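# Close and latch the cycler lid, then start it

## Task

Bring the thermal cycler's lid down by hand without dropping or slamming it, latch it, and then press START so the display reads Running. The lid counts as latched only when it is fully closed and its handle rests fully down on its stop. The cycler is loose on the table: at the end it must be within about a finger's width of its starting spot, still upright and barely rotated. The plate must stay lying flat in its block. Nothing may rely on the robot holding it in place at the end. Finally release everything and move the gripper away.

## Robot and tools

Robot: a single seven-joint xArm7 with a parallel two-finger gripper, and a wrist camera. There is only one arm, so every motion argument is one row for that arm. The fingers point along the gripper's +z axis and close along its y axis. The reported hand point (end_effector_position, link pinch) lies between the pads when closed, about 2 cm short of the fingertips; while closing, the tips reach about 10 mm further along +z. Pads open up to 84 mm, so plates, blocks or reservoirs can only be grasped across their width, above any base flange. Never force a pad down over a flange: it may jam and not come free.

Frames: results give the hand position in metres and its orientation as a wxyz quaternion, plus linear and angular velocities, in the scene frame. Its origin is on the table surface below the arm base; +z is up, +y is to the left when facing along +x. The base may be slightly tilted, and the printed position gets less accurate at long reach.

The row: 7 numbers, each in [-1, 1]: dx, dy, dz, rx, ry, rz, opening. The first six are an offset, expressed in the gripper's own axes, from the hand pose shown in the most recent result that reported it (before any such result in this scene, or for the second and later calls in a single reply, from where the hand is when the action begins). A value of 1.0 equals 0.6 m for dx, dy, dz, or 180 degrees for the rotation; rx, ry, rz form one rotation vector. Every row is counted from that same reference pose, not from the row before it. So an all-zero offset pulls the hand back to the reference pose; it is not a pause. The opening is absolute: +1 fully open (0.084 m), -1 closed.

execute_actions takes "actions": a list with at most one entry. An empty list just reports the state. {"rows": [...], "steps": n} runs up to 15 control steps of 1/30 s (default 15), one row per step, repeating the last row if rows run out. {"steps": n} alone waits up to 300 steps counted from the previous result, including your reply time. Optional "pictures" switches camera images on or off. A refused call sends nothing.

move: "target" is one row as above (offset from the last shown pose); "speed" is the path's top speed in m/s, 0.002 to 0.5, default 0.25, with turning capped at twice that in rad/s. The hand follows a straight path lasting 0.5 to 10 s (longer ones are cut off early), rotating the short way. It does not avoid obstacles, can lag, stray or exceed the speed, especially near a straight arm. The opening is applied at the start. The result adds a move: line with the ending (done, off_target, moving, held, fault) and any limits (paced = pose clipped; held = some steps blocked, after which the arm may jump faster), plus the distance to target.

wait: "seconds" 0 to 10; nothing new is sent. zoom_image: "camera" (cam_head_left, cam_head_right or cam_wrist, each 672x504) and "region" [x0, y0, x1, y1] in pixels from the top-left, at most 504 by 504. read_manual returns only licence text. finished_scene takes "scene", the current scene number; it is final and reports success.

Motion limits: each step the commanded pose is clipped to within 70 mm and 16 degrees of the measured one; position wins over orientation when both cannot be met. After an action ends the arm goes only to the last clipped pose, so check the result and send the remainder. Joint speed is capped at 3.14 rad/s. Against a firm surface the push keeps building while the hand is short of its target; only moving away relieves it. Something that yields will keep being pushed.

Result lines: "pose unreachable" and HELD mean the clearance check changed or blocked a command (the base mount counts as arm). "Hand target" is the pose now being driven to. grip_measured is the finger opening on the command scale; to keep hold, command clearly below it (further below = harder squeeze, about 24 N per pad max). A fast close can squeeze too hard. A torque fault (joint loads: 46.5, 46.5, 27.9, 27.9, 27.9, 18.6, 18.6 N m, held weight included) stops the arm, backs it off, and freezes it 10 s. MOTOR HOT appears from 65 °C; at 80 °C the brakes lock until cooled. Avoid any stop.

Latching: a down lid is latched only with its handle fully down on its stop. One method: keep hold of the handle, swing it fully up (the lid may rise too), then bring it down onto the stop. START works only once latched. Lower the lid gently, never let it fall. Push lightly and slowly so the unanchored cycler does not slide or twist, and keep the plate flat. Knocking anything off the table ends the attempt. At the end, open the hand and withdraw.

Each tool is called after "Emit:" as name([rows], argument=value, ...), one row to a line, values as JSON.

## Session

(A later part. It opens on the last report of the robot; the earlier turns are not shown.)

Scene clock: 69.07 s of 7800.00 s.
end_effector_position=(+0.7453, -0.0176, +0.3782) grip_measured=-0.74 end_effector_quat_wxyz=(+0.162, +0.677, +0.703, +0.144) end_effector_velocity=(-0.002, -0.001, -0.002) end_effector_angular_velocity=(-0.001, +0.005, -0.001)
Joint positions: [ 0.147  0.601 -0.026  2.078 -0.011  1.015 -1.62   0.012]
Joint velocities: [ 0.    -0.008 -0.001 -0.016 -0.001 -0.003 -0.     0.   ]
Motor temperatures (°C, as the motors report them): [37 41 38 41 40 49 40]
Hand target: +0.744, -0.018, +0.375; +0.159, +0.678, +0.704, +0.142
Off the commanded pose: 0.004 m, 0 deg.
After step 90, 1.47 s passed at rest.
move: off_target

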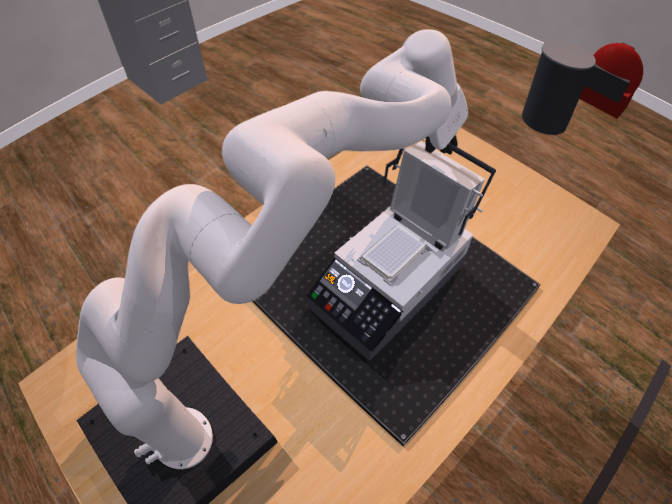

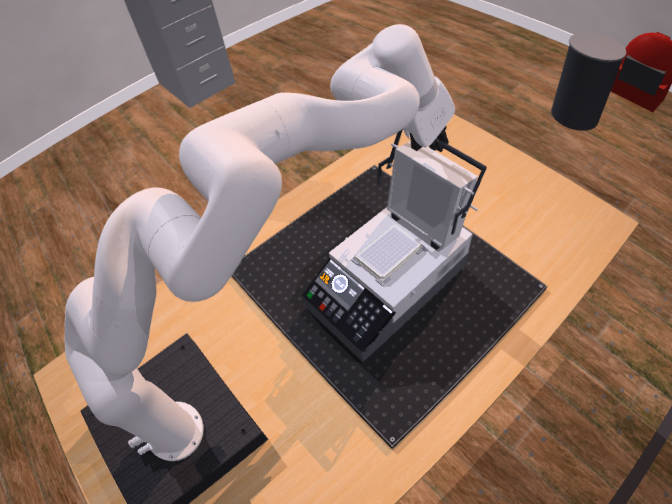

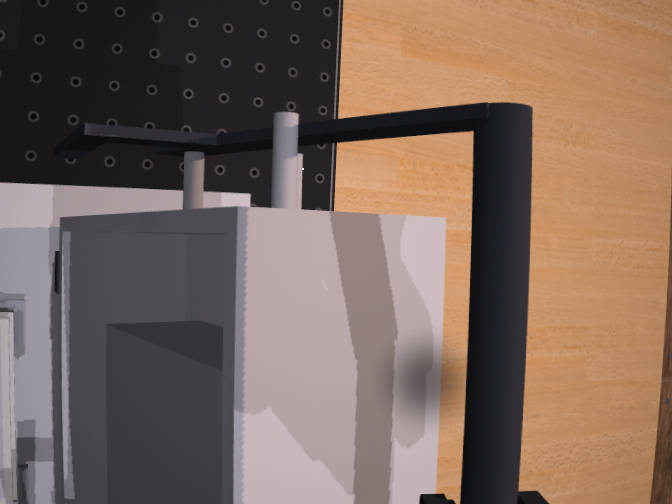

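Emit:
move(target=[0,-0.068,-0.027,0,0,0,-0.85], speed=0.03)

Scene clock: 74.67 s of 7800.00 s.
end_effector_position=(+0.7002, -0.0188, +0.3700) grip_measured=-0.74 end_effector_quat_wxyz=(+0.158, +0.678, +0.704, +0.140) end_effector_velocity=(+0.001, -0.000, +0.008) end_effector_angular_velocity=(-0.001, -0.020, +0.001)
Joint positions: [ 0.15   0.404 -0.028  1.756 -0.016  0.902 -1.62   0.012]
Joint velocities: [-0.    -0.013  0.    -0.005 -0.001 -0.012 -0.    -0.   ]
Motor temperatures (°C, as the motors report them): [37 40 38 39 40 49 40]
Hand target: +0.702, -0.019, +0.376; +0.162, +0.677, +0.703, +0.144
Off the commanded pose: 0.006 m, 1 deg.
After step 90, 0.83 s passed at rest.
move: off_target

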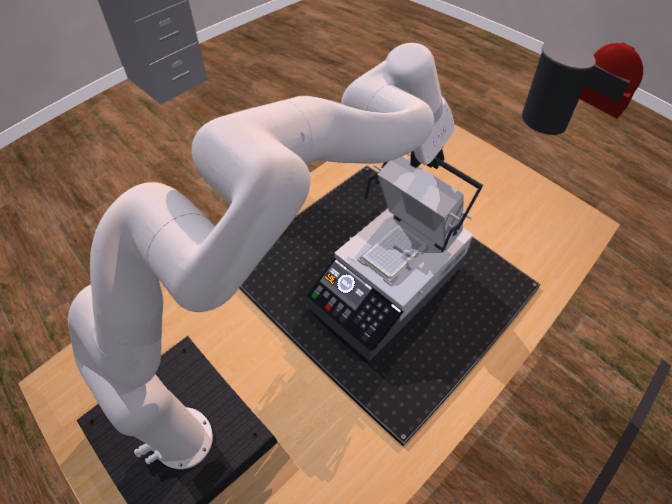

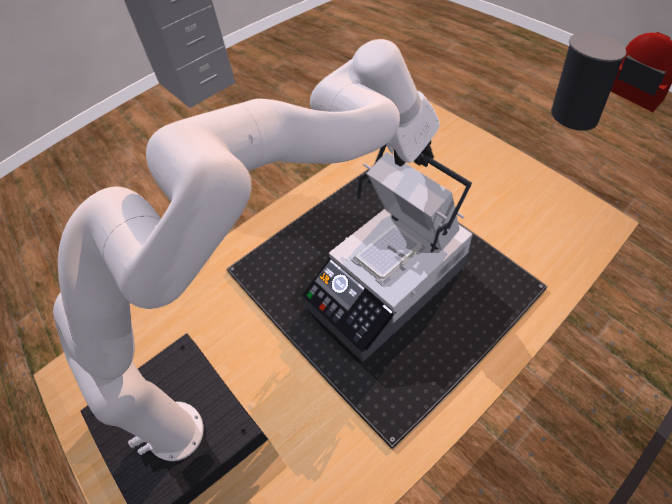

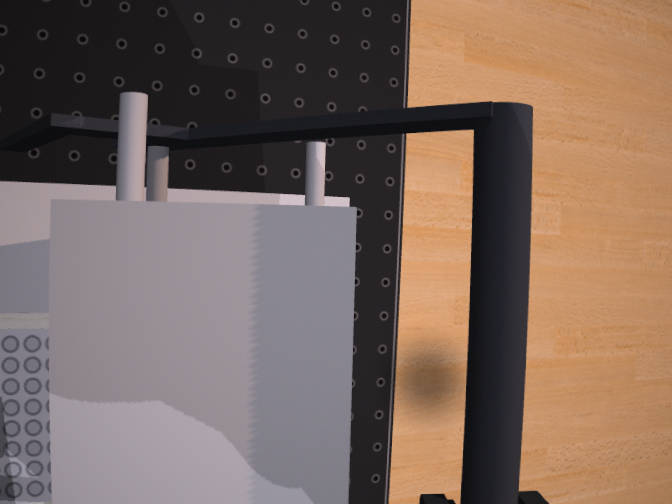

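Emit:
move(target=[0,-0.19,-0.045,0,0,0,-0.85], speed=0.04)

Scene clock: 79.97 s of 7800.00 s.
end_effector_position=(+0.5854, -0.0225, +0.3481) grip_measured=-0.74 end_effector_quat_wxyz=(+0.158, +0.678, +0.704, +0.139) end_effector_velocity=(-0.001, -0.000, -0.001) end_effector_angular_velocity=(-0.000, -0.001, -0.000)
Joint positions: [ 0.148  0.012 -0.032  1.168 -0.029  0.707 -1.62   0.012]
Joint velocities: [-0.001 -0.003  0.    -0.006 -0.    -0.003  0.    -0.   ]
Motor temperatures (°C, as the motors report them): [37 40 38 39 40 48 40]
Hand target: +0.585, -0.023, +0.348; +0.158, +0.678, +0.704, +0.139
Off the commanded pose: 0.001 m, 0 deg.
move: done

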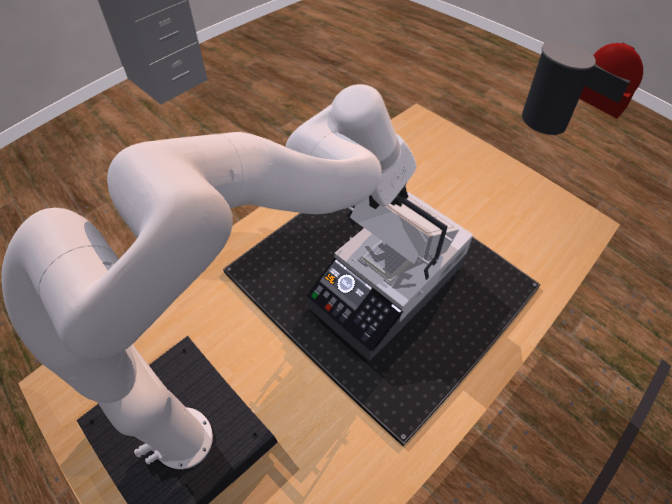

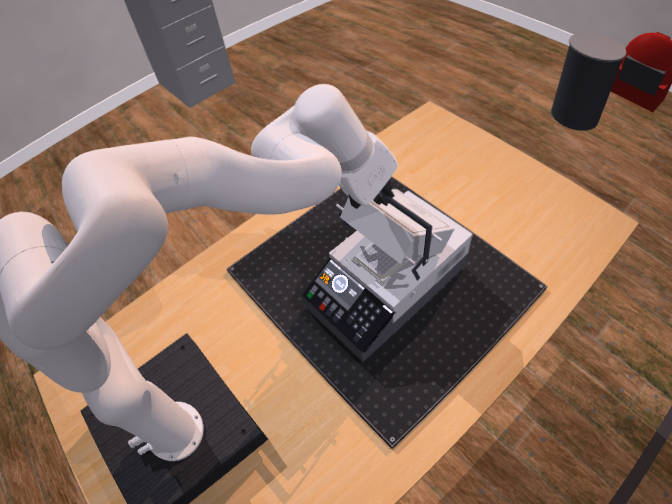

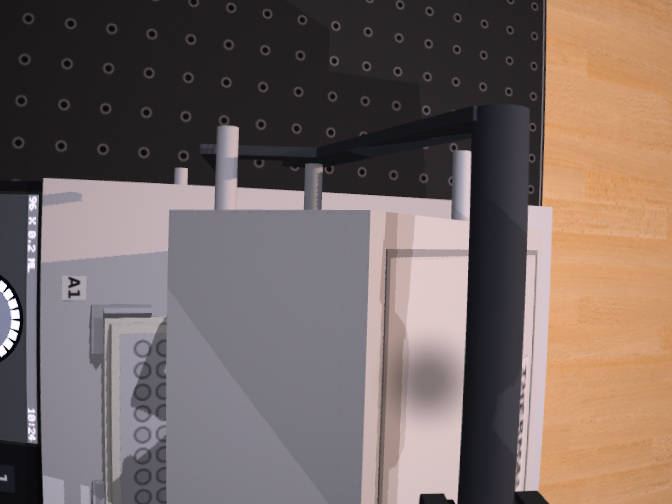

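Emit:
move(target=[0,-0.062,0.054,0,0,0,-0.85], speed=0.03)

Scene clock: 82.70 s of 7800.00 s.
end_effector_position=(+0.5647, -0.0242, +0.3033) grip_measured=-0.74 end_effector_quat_wxyz=(+0.157, +0.678, +0.704, +0.139) end_effector_velocity=(-0.000, -0.001, +0.000) end_effector_angular_velocity=(-0.000, -0.002, -0.002)
Joint positions: [ 0.143 -0.012 -0.034  1.007 -0.031  0.57  -1.623  0.012]
Joint velocities: [-0.001 -0.002 -0.001 -0.003 -0.    -0.003 -0.    -0.   ]
Motor temperatures (°C, as the motors report them): [37 40 38 39 40 48 40]
Hand target: +0.565, -0.025, +0.303; +0.158, +0.678, +0.704, +0.139
Off the commanded pose: 0.000 m, 0 deg.
move: done

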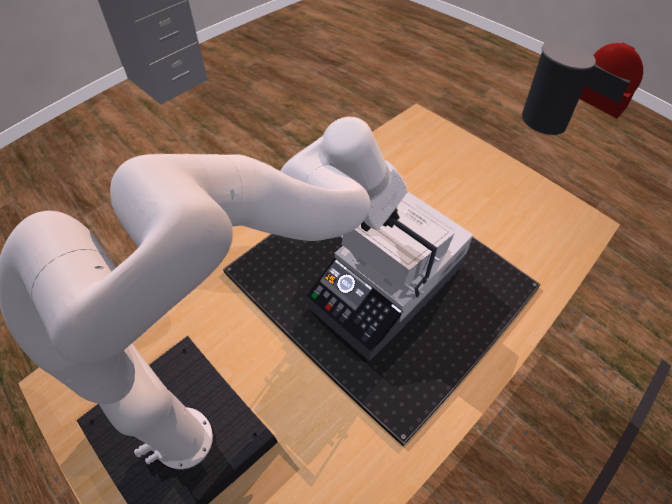

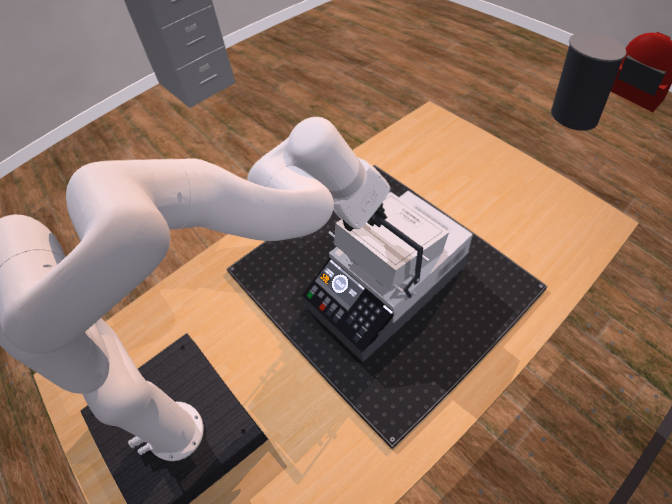

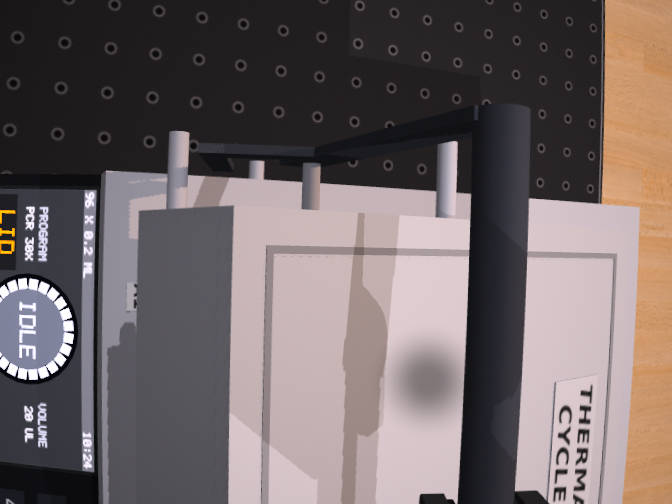

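Emit:
move(target=[0,-0.013,0.049,0,0,0,-0.85], speed=0.015)

Emit:
zoom_image(camera="cam_head_right", region=[320,180,480,340])

Scene clock: 85.93 s of 7800.00 s.
end_effector_position=(+0.5710, -0.0246, +0.2759) grip_measured=-0.73 end_effector_quat_wxyz=(+0.160, +0.677, +0.704, +0.141) end_effector_velocity=(-0.000, +0.000, -0.003) end_effector_angular_velocity=(+0.000, +0.008, +0.000)
Joint positions: [ 0.141  0.041 -0.034  0.983 -0.03   0.487 -1.625  0.012]
Joint velocities: [-0.002  0.006  0.002  0.003  0.     0.005 -0.     0.   ]
Motor temperatures (°C, as the motors report them): [37 40 39 39 40 48 40]
Hand target: +0.570, -0.025, +0.273; +0.157, +0.678, +0.704, +0.139
Off the commanded pose: 0.003 m, 0 deg.
move: done

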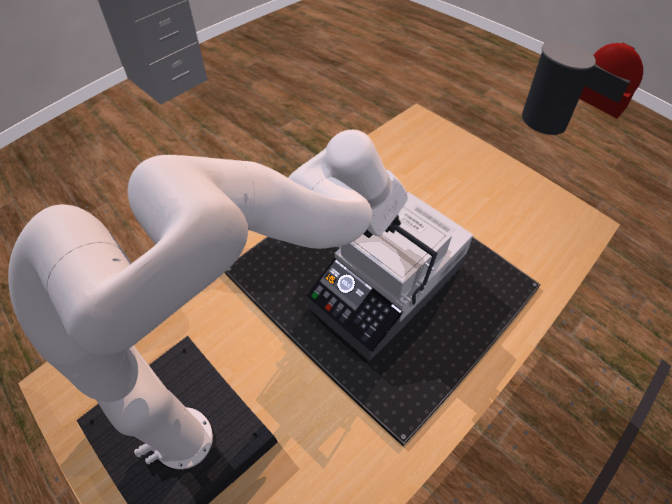

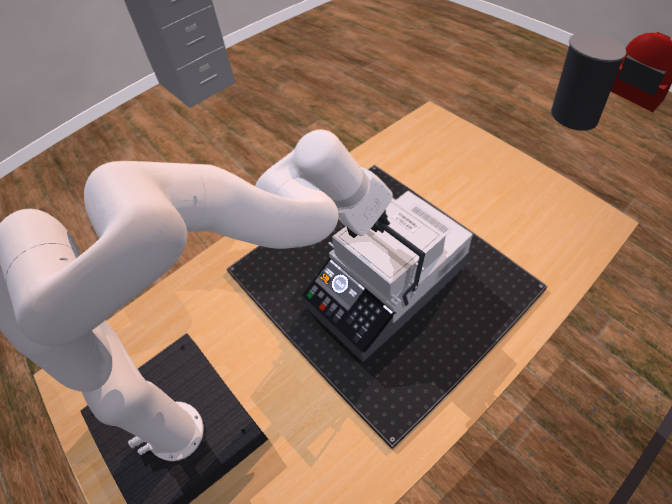

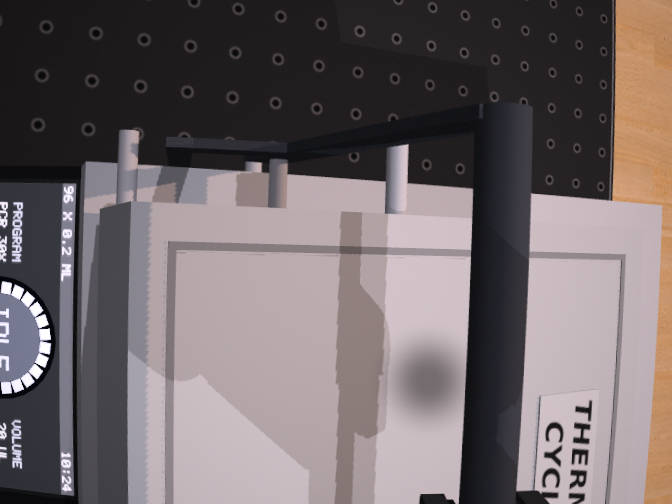

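Region (320, 180, 480, 340) of cam_head_right's 672x504 image, scaled by 3.150, with more detail than that image has.

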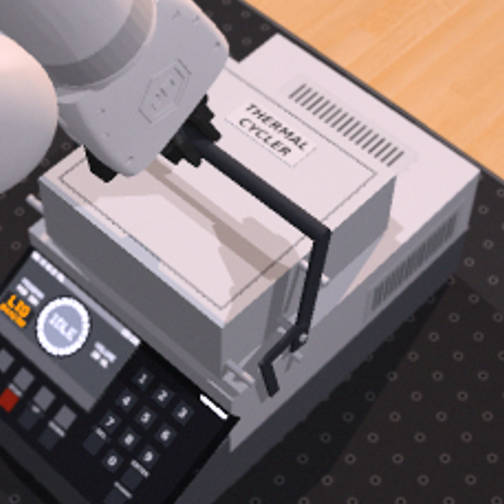

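Emit:
move(target=[0,-0.095,-0.034,0,0,0,-0.85], speed=0.03)

Scene clock: 92.37 s of 7800.00 s.
end_effector_position=(+0.5097, -0.0270, +0.2679) grip_measured=-0.73 end_effector_quat_wxyz=(+0.157, +0.678, +0.705, +0.139) end_effector_velocity=(-0.000, -0.000, +0.003) end_effector_angular_velocity=(-0.000, -0.005, -0.001)
Joint positions: [ 0.135 -0.138 -0.039  0.757 -0.038  0.446 -1.628  0.012]
Joint velocities: [-0.    -0.007 -0.001 -0.001 -0.001  0.001  0.    -0.   ]
Motor temperatures (°C, as the motors report them): [38 39 39 37 40 48 40]
Hand target: +0.511, -0.027, +0.271; +0.160, +0.677, +0.704, +0.141
Off the commanded pose: 0.003 m, 0 deg.
After step 90, 1.10 s passed at rest.
move: done

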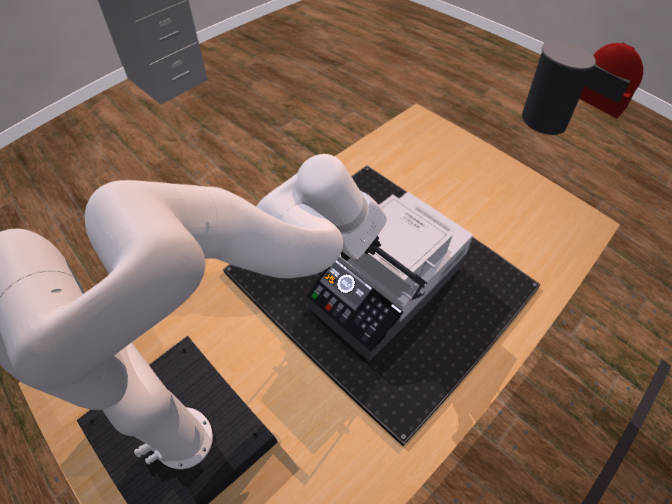

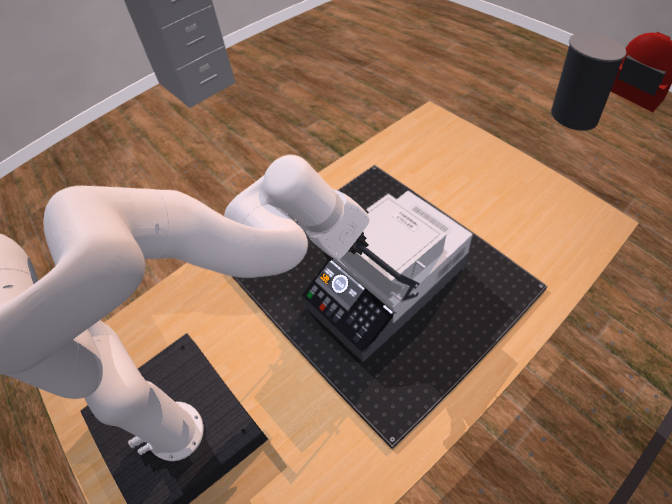

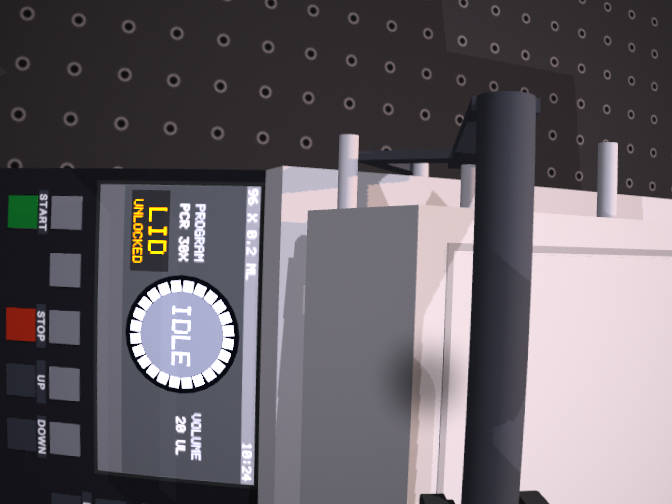

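Emit:
move(target=[0,-0.074,0.02,0,0,0,-0.85], speed=0.02)

Emit:
zoom_image(camera="cam_head_right", region=[290,200,450,340])

Scene clock: 96.97 s of 7800.00 s.
end_effector_position=(+0.4744, -0.0297, +0.2393) grip_measured=-0.74 end_effector_quat_wxyz=(+0.158, +0.678, +0.704, +0.139) end_effector_velocity=(-0.002, +0.001, -0.001) end_effector_angular_velocity=(-0.001, +0.002, +0.002)
Joint positions: [ 0.129 -0.199 -0.046  0.599 -0.044  0.348 -1.633  0.012]
Joint velocities: [ 0.001 -0.002 -0.    -0.006 -0.002 -0.003  0.    -0.   ]
Motor temperatures (°C, as the motors report them): [38 39 39 38 40 47 40]
Hand target: +0.474, -0.029, +0.239; +0.158, +0.678, +0.705, +0.139
Off the commanded pose: 0.001 m, 0 deg.
move: done

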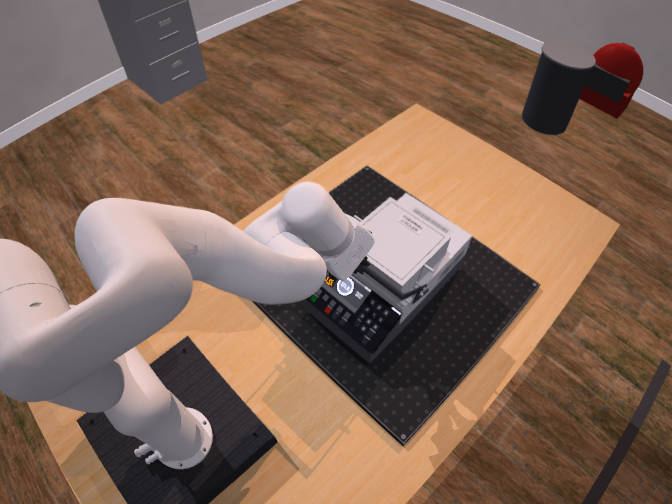

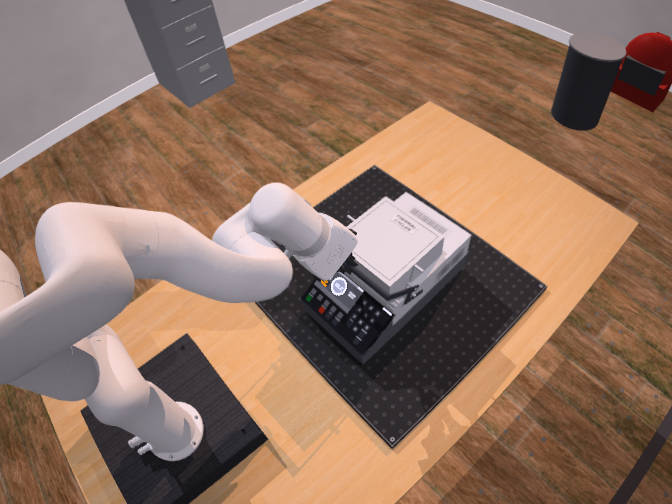

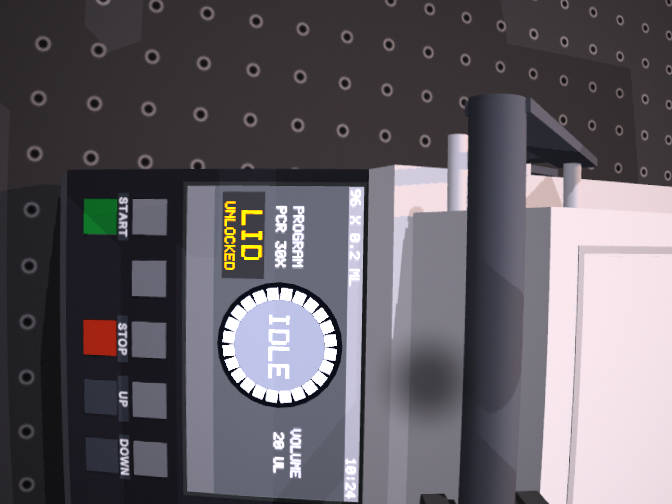

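Region (290, 200, 450, 340) of cam_head_right's 672x504 image, scaled by 3.150, with more detail than that image has; it fills the top 441 rows of this view, and the rest is white.

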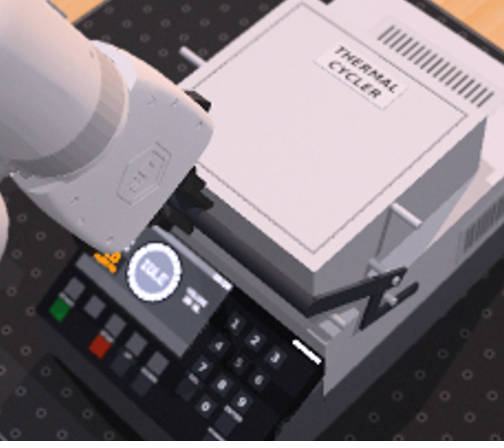

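Emit:
move(target=[0,-0.036,0.037,0,0,0,-0.85], speed=0.02)

Scene clock: 99.43 s of 7800.00 s.
end_effector_position=(+0.4622, -0.0307, +0.2087) grip_measured=-0.74 end_effector_quat_wxyz=(+0.156, +0.678, +0.705, +0.137) end_effector_velocity=(-0.001, -0.000, -0.000) end_effector_angular_velocity=(-0.000, -0.002, -0.001)
Joint positions: [ 0.126 -0.164 -0.05   0.531 -0.045  0.252 -1.638  0.012]
Joint velocities: [-0.    -0.002 -0.001 -0.004 -0.    -0.005 -0.    -0.   ]
Motor temperatures (°C, as the motors report them): [38 39 39 38 40 47 40]
Hand target: +0.464, -0.031, +0.210; +0.158, +0.678, +0.704, +0.139
Off the commanded pose: 0.002 m, 0 deg.
move: done

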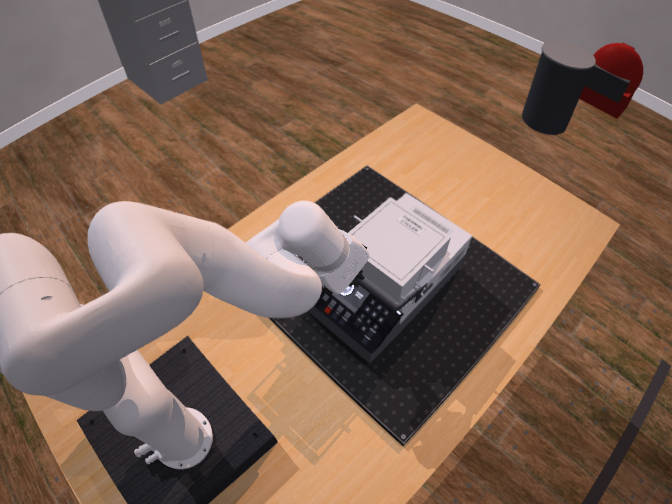

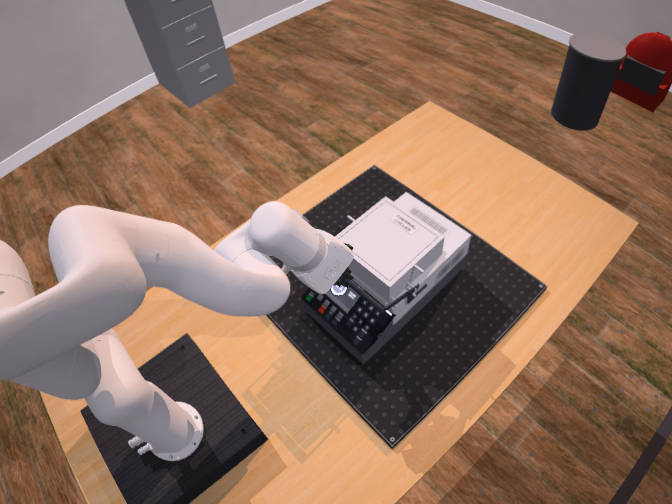

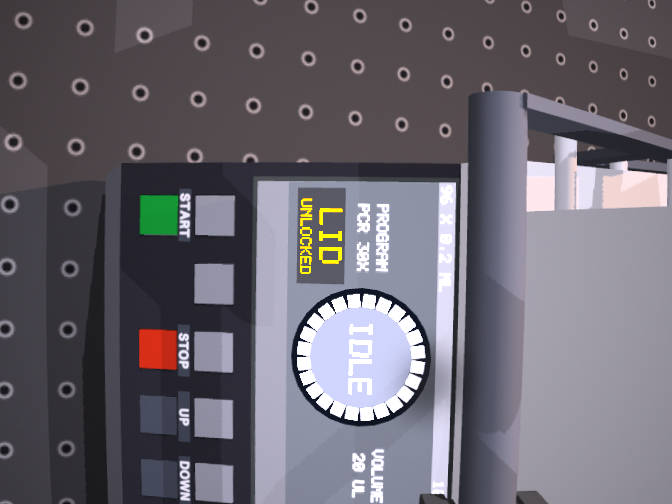

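Emit:
move(target=[0,-0.024,0.027,0,0,0,-0.85], speed=0.015)

Scene clock: 101.90 s of 7800.00 s.
end_effector_position=(+0.4592, -0.0325, +0.1924) grip_measured=-0.74 end_effector_quat_wxyz=(+0.160, +0.678, +0.704, +0.140) end_effector_velocity=(-0.002, +0.001, -0.003) end_effector_angular_velocity=(+0.000, +0.004, +0.001)
Joint positions: [ 0.125 -0.129 -0.055  0.498 -0.045  0.173 -1.642  0.012]
Joint velocities: [ 0.002  0.004 -0.001 -0.005 -0.    -0.005  0.     0.   ]
Motor temperatures (°C, as the motors report them): [38 39 39 38 40 48 40]
Hand target: +0.456, -0.032, +0.188; +0.156, +0.678, +0.705, +0.137
Off the commanded pose: 0.006 m, 1 deg.
move: off_target

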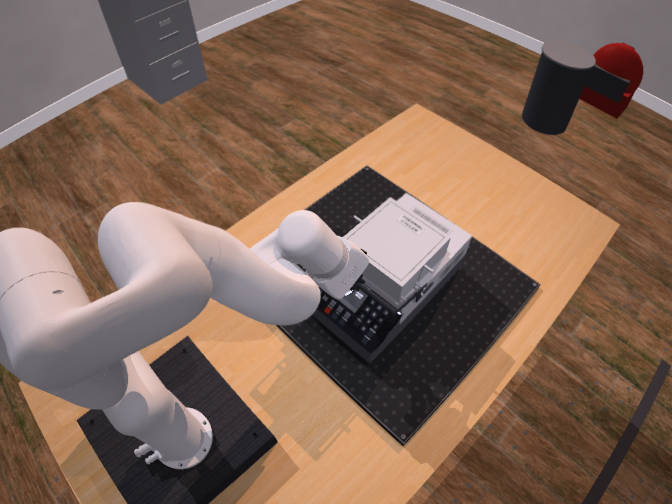

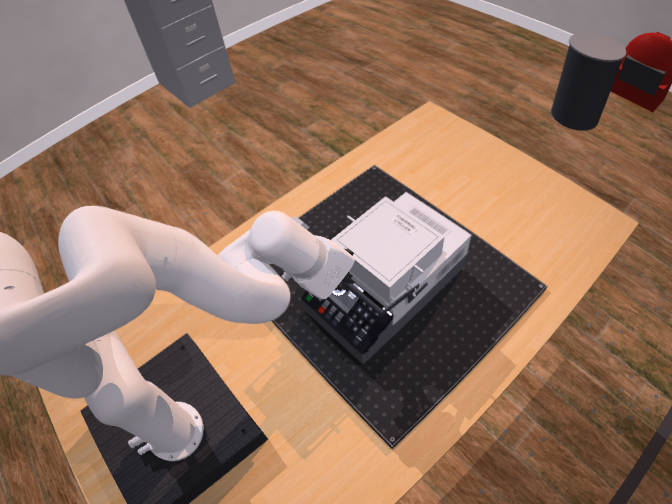

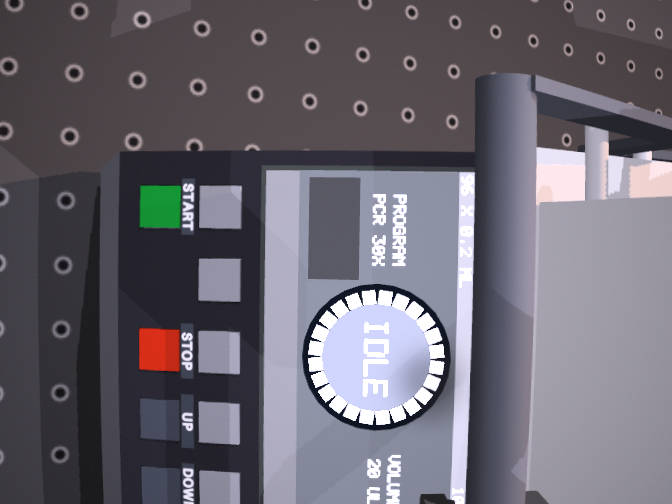

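Emit:
move(target=[0,-0.017,-0.007,0,0,0,-1], speed=0.01)

Scene clock: 104.33 s of 7800.00 s.
end_effector_position=(+0.4494, -0.0331, +0.1930) grip_measured=-0.74 end_effector_quat_wxyz=(+0.162, +0.678, +0.703, +0.141) end_effector_velocity=(-0.001, +0.000, +0.001) end_effector_angular_velocity=(+0.000, -0.001, -0.000)
Joint positions: [ 0.122 -0.163 -0.057  0.462 -0.048  0.167 -1.643  0.012]
Joint velocities: [ 0.    -0.005 -0.001 -0.004 -0.001 -0.     0.001 -0.   ]
Motor temperatures (°C, as the motors report them): [38 39 39 38 40 47 40]
Hand target: +0.448, -0.033, +0.192; +0.160, +0.678, +0.704, +0.140
Off the commanded pose: 0.002 m, 0 deg.
move: done

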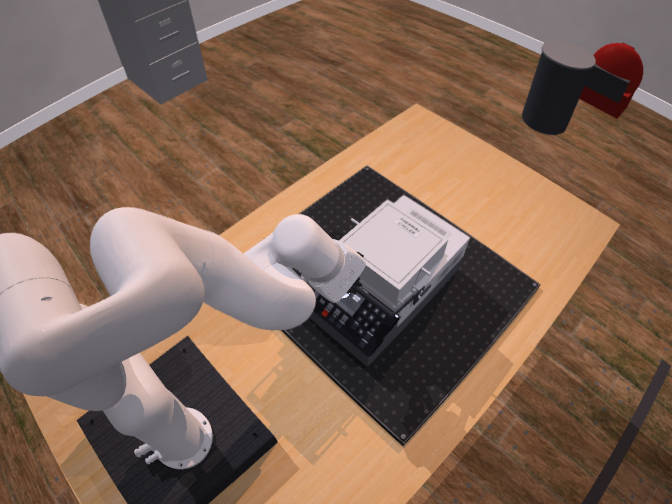

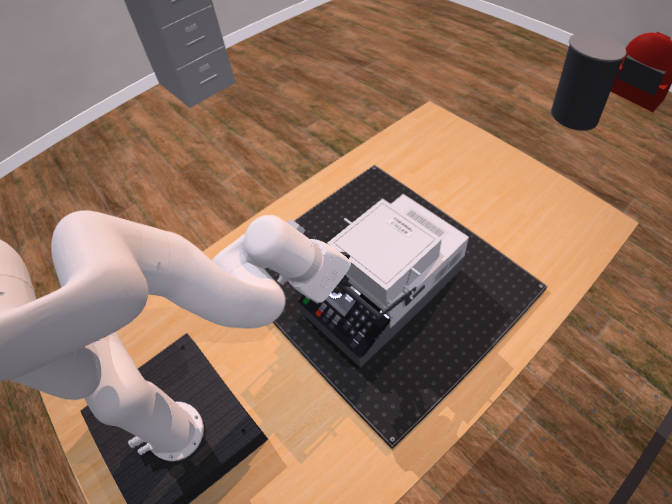

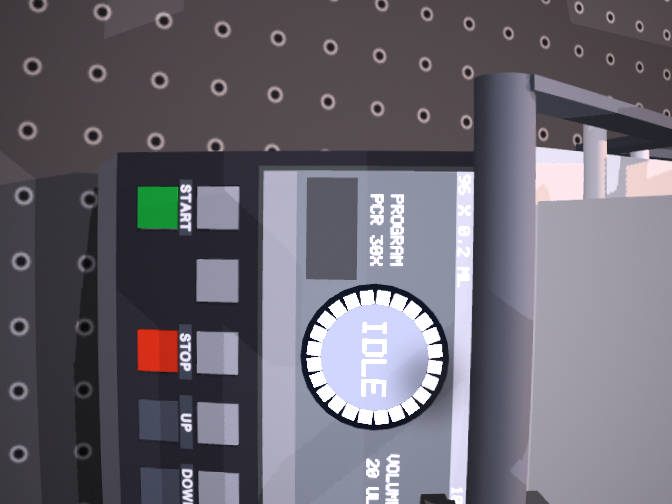

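Emit:
move(target=[0,-0.008,-0.003,0,0,0,-1], speed=0.01)

Emit:
move(target=[0,-0.002,0,0,0,0,-0.5])

Emit:
move(target=[0,-0.01,-0.08,0,0,0,-0.5], speed=0.06)

Emit:
move(target=[0.1,-0.1,0,0,0,0,-1], speed=0.15)

Scene clock: 106.33 s of 7800.00 s.
end_effector_position=(+0.4448, -0.0331, +0.1931) grip_measured=-0.74 end_effector_quat_wxyz=(+0.162, +0.678, +0.703, +0.142) end_effector_velocity=(-0.001, +0.000, -0.000) end_effector_angular_velocity=(-0.000, -0.001, +0.001)
Joint positions: [ 0.121 -0.178 -0.057  0.446 -0.049  0.163 -1.643  0.012]
Joint velocities: [-0.001 -0.002  0.001 -0.003 -0.    -0.002 -0.001  0.   ]
Motor temperatures (°C, as the motors report them): [37 39 39 37 40 47 40]
Hand target: +0.444, -0.033, +0.193; +0.162, +0.678, +0.703, +0.141
Off the commanded pose: 0.001 m, 0 deg.
move: done

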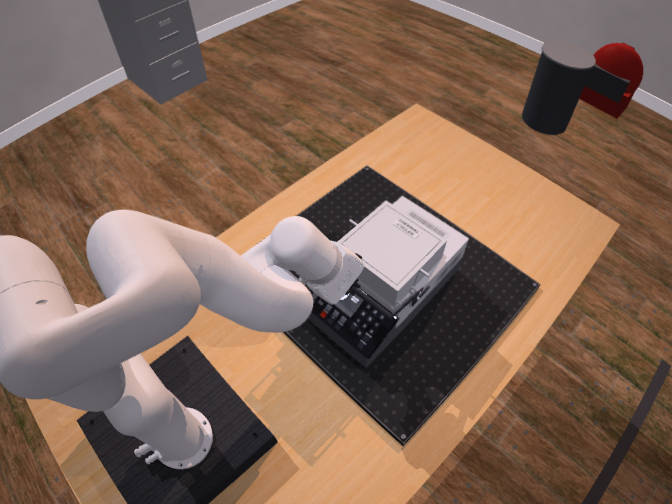

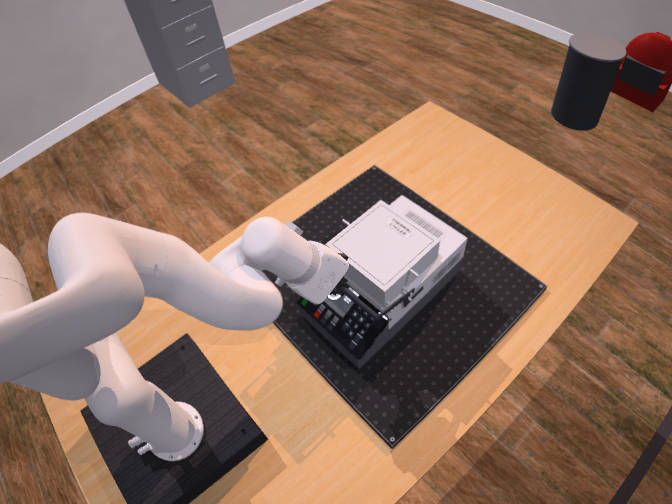

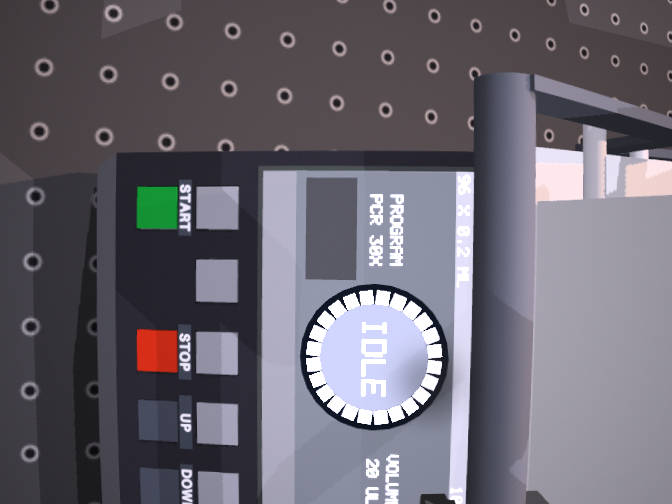

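Scene clock: 107.03 s of 7800.00 s.
end_effector_position=(+0.4427, -0.0332, +0.1914) grip_measured=-0.52 end_effector_quat_wxyz=(+0.161, +0.678, +0.703, +0.141) end_effector_velocity=(+0.001, -0.000, +0.001) end_effector_angular_velocity=(+0.000, -0.005, -0.001)
Joint positions: [ 0.121 -0.18  -0.057  0.44  -0.05   0.162 -1.643  0.021]
Joint velocities: [ 0.     0.    -0.     0.002  0.001 -0.003  0.    -0.   ]
Motor temperatures (°C, as the motors report them): [37 39 39 37 40 47 40]
Hand target: +0.444, -0.033, +0.193; +0.162, +0.678, +0.703, +0.142
Off the commanded pose: 0.002 m, 0 deg.
move: done

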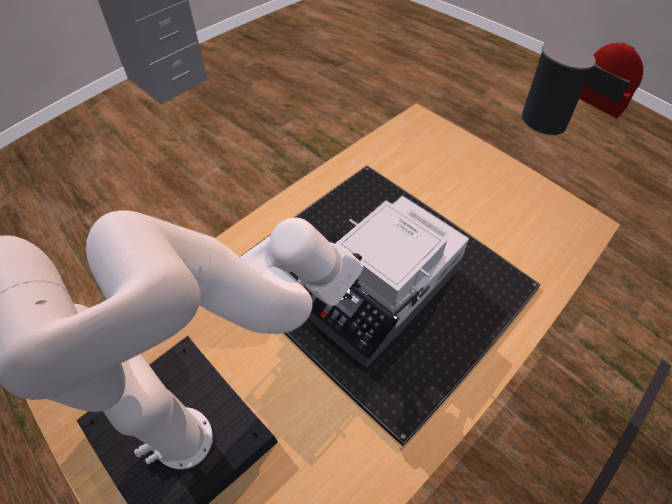

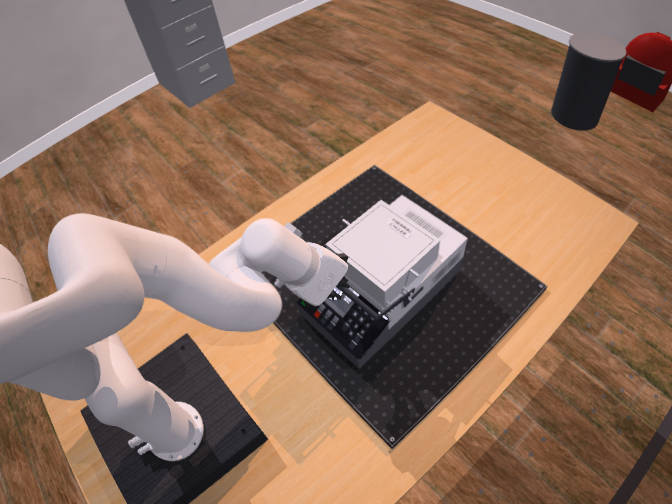

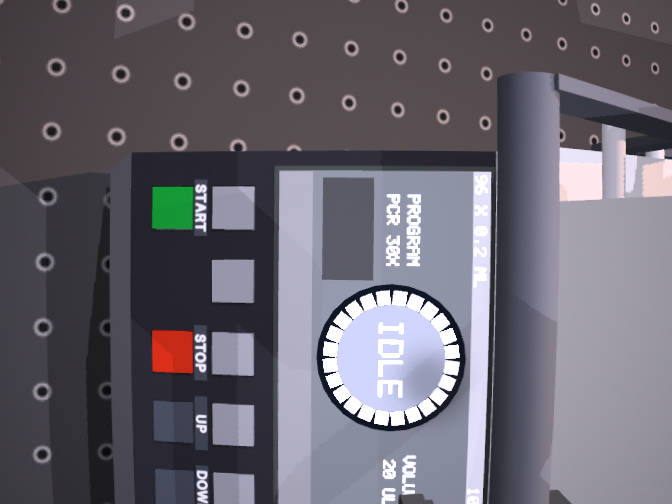

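Scene clock: 108.20 s of 7800.00 s.
end_effector_position=(+0.4173, -0.0324, +0.2323) grip_measured=-0.52 end_effector_quat_wxyz=(+0.161, +0.678, +0.703, +0.141) end_effector_velocity=(+0.000, -0.000, +0.002) end_effector_angular_velocity=(+0.001, -0.003, -0.001)
Joint positions: [ 0.116 -0.389 -0.053  0.399 -0.055  0.331 -1.642  0.021]
Joint velocities: [ 0.    -0.005 -0.     0.002  0.001  0.004 -0.    -0.   ]
Motor temperatures (°C, as the motors report them): [37 39 39 37 40 47 40]
Hand target: +0.417, -0.032, +0.233; +0.161, +0.678, +0.703, +0.141
Off the commanded pose: 0.000 m, 0 deg.
move: done

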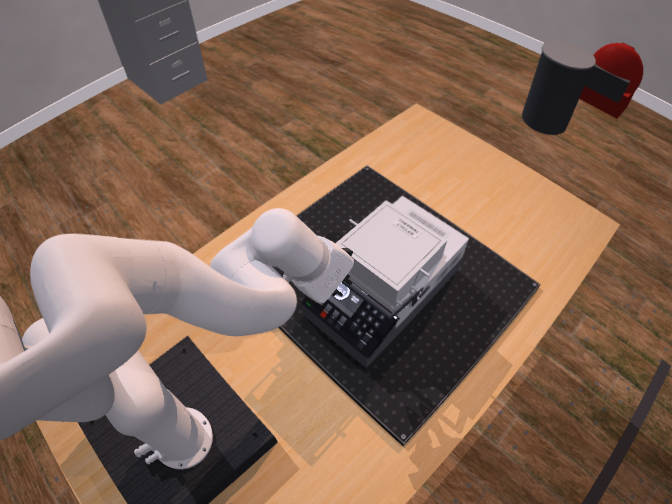

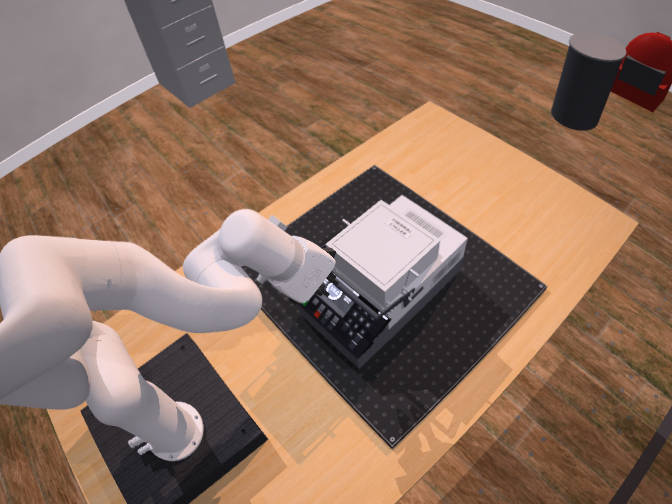

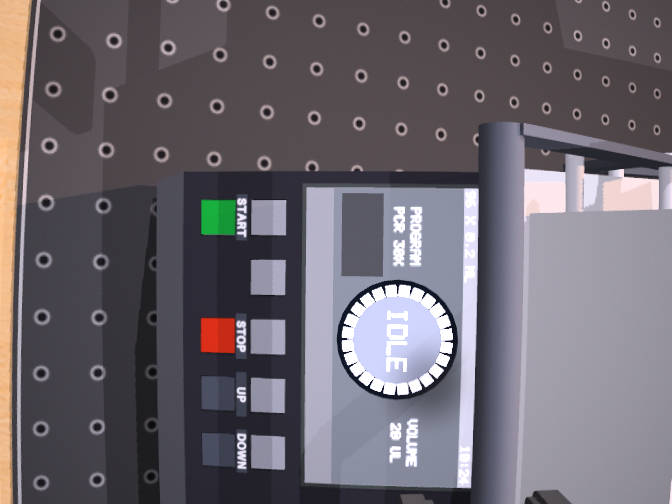

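Scene clock: 109.23 s of 7800.00 s.
end_effector_position=(+0.3612, +0.0251, +0.2055) grip_measured=-1.00 end_effector_quat_wxyz=(+0.161, +0.678, +0.703, +0.141) end_effector_velocity=(-0.002, +0.001, -0.001) end_effector_angular_velocity=(-0.001, +0.002, -0.000)
Joint positions: [ 0.14  -0.547  0.113  0.193 -0.075  0.288 -1.435  0.   ]
Joint velocities: [ 0.001 -0.005  0.006 -0.006 -0.     0.001  0.006  0.   ]
Motor temperatures (°C, as the motors report them): [37 39 39 37 40 47 40]
Hand target: +0.361, +0.025, +0.205; +0.160, +0.678, +0.703, +0.141
Off the commanded pose: 0.000 m, 0 deg.
move: done

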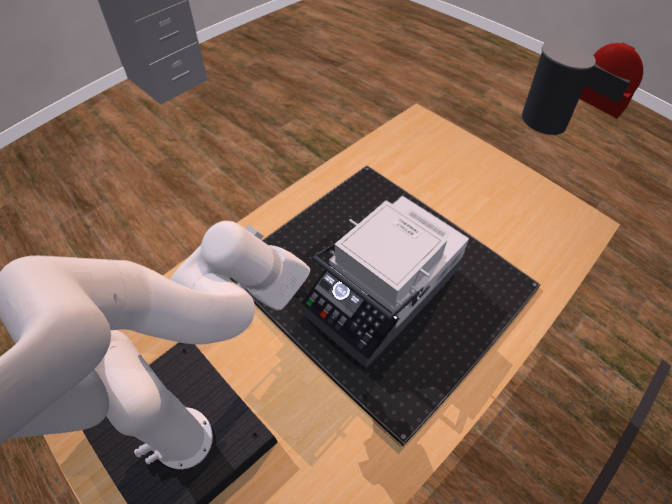

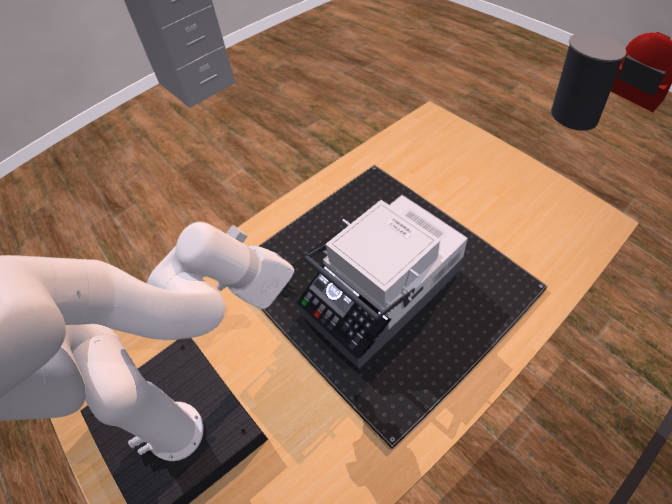

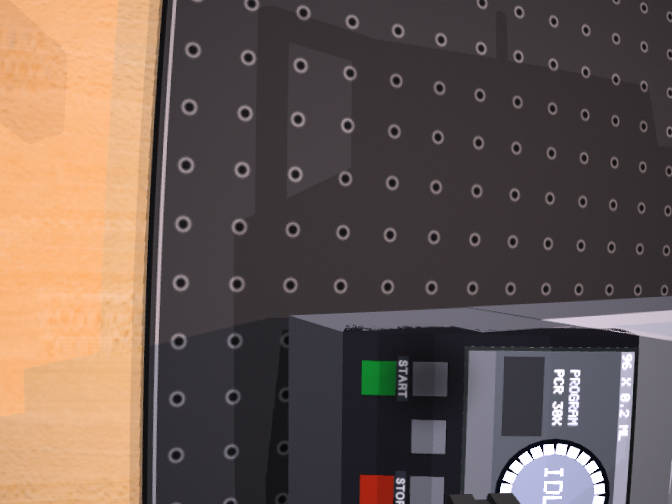

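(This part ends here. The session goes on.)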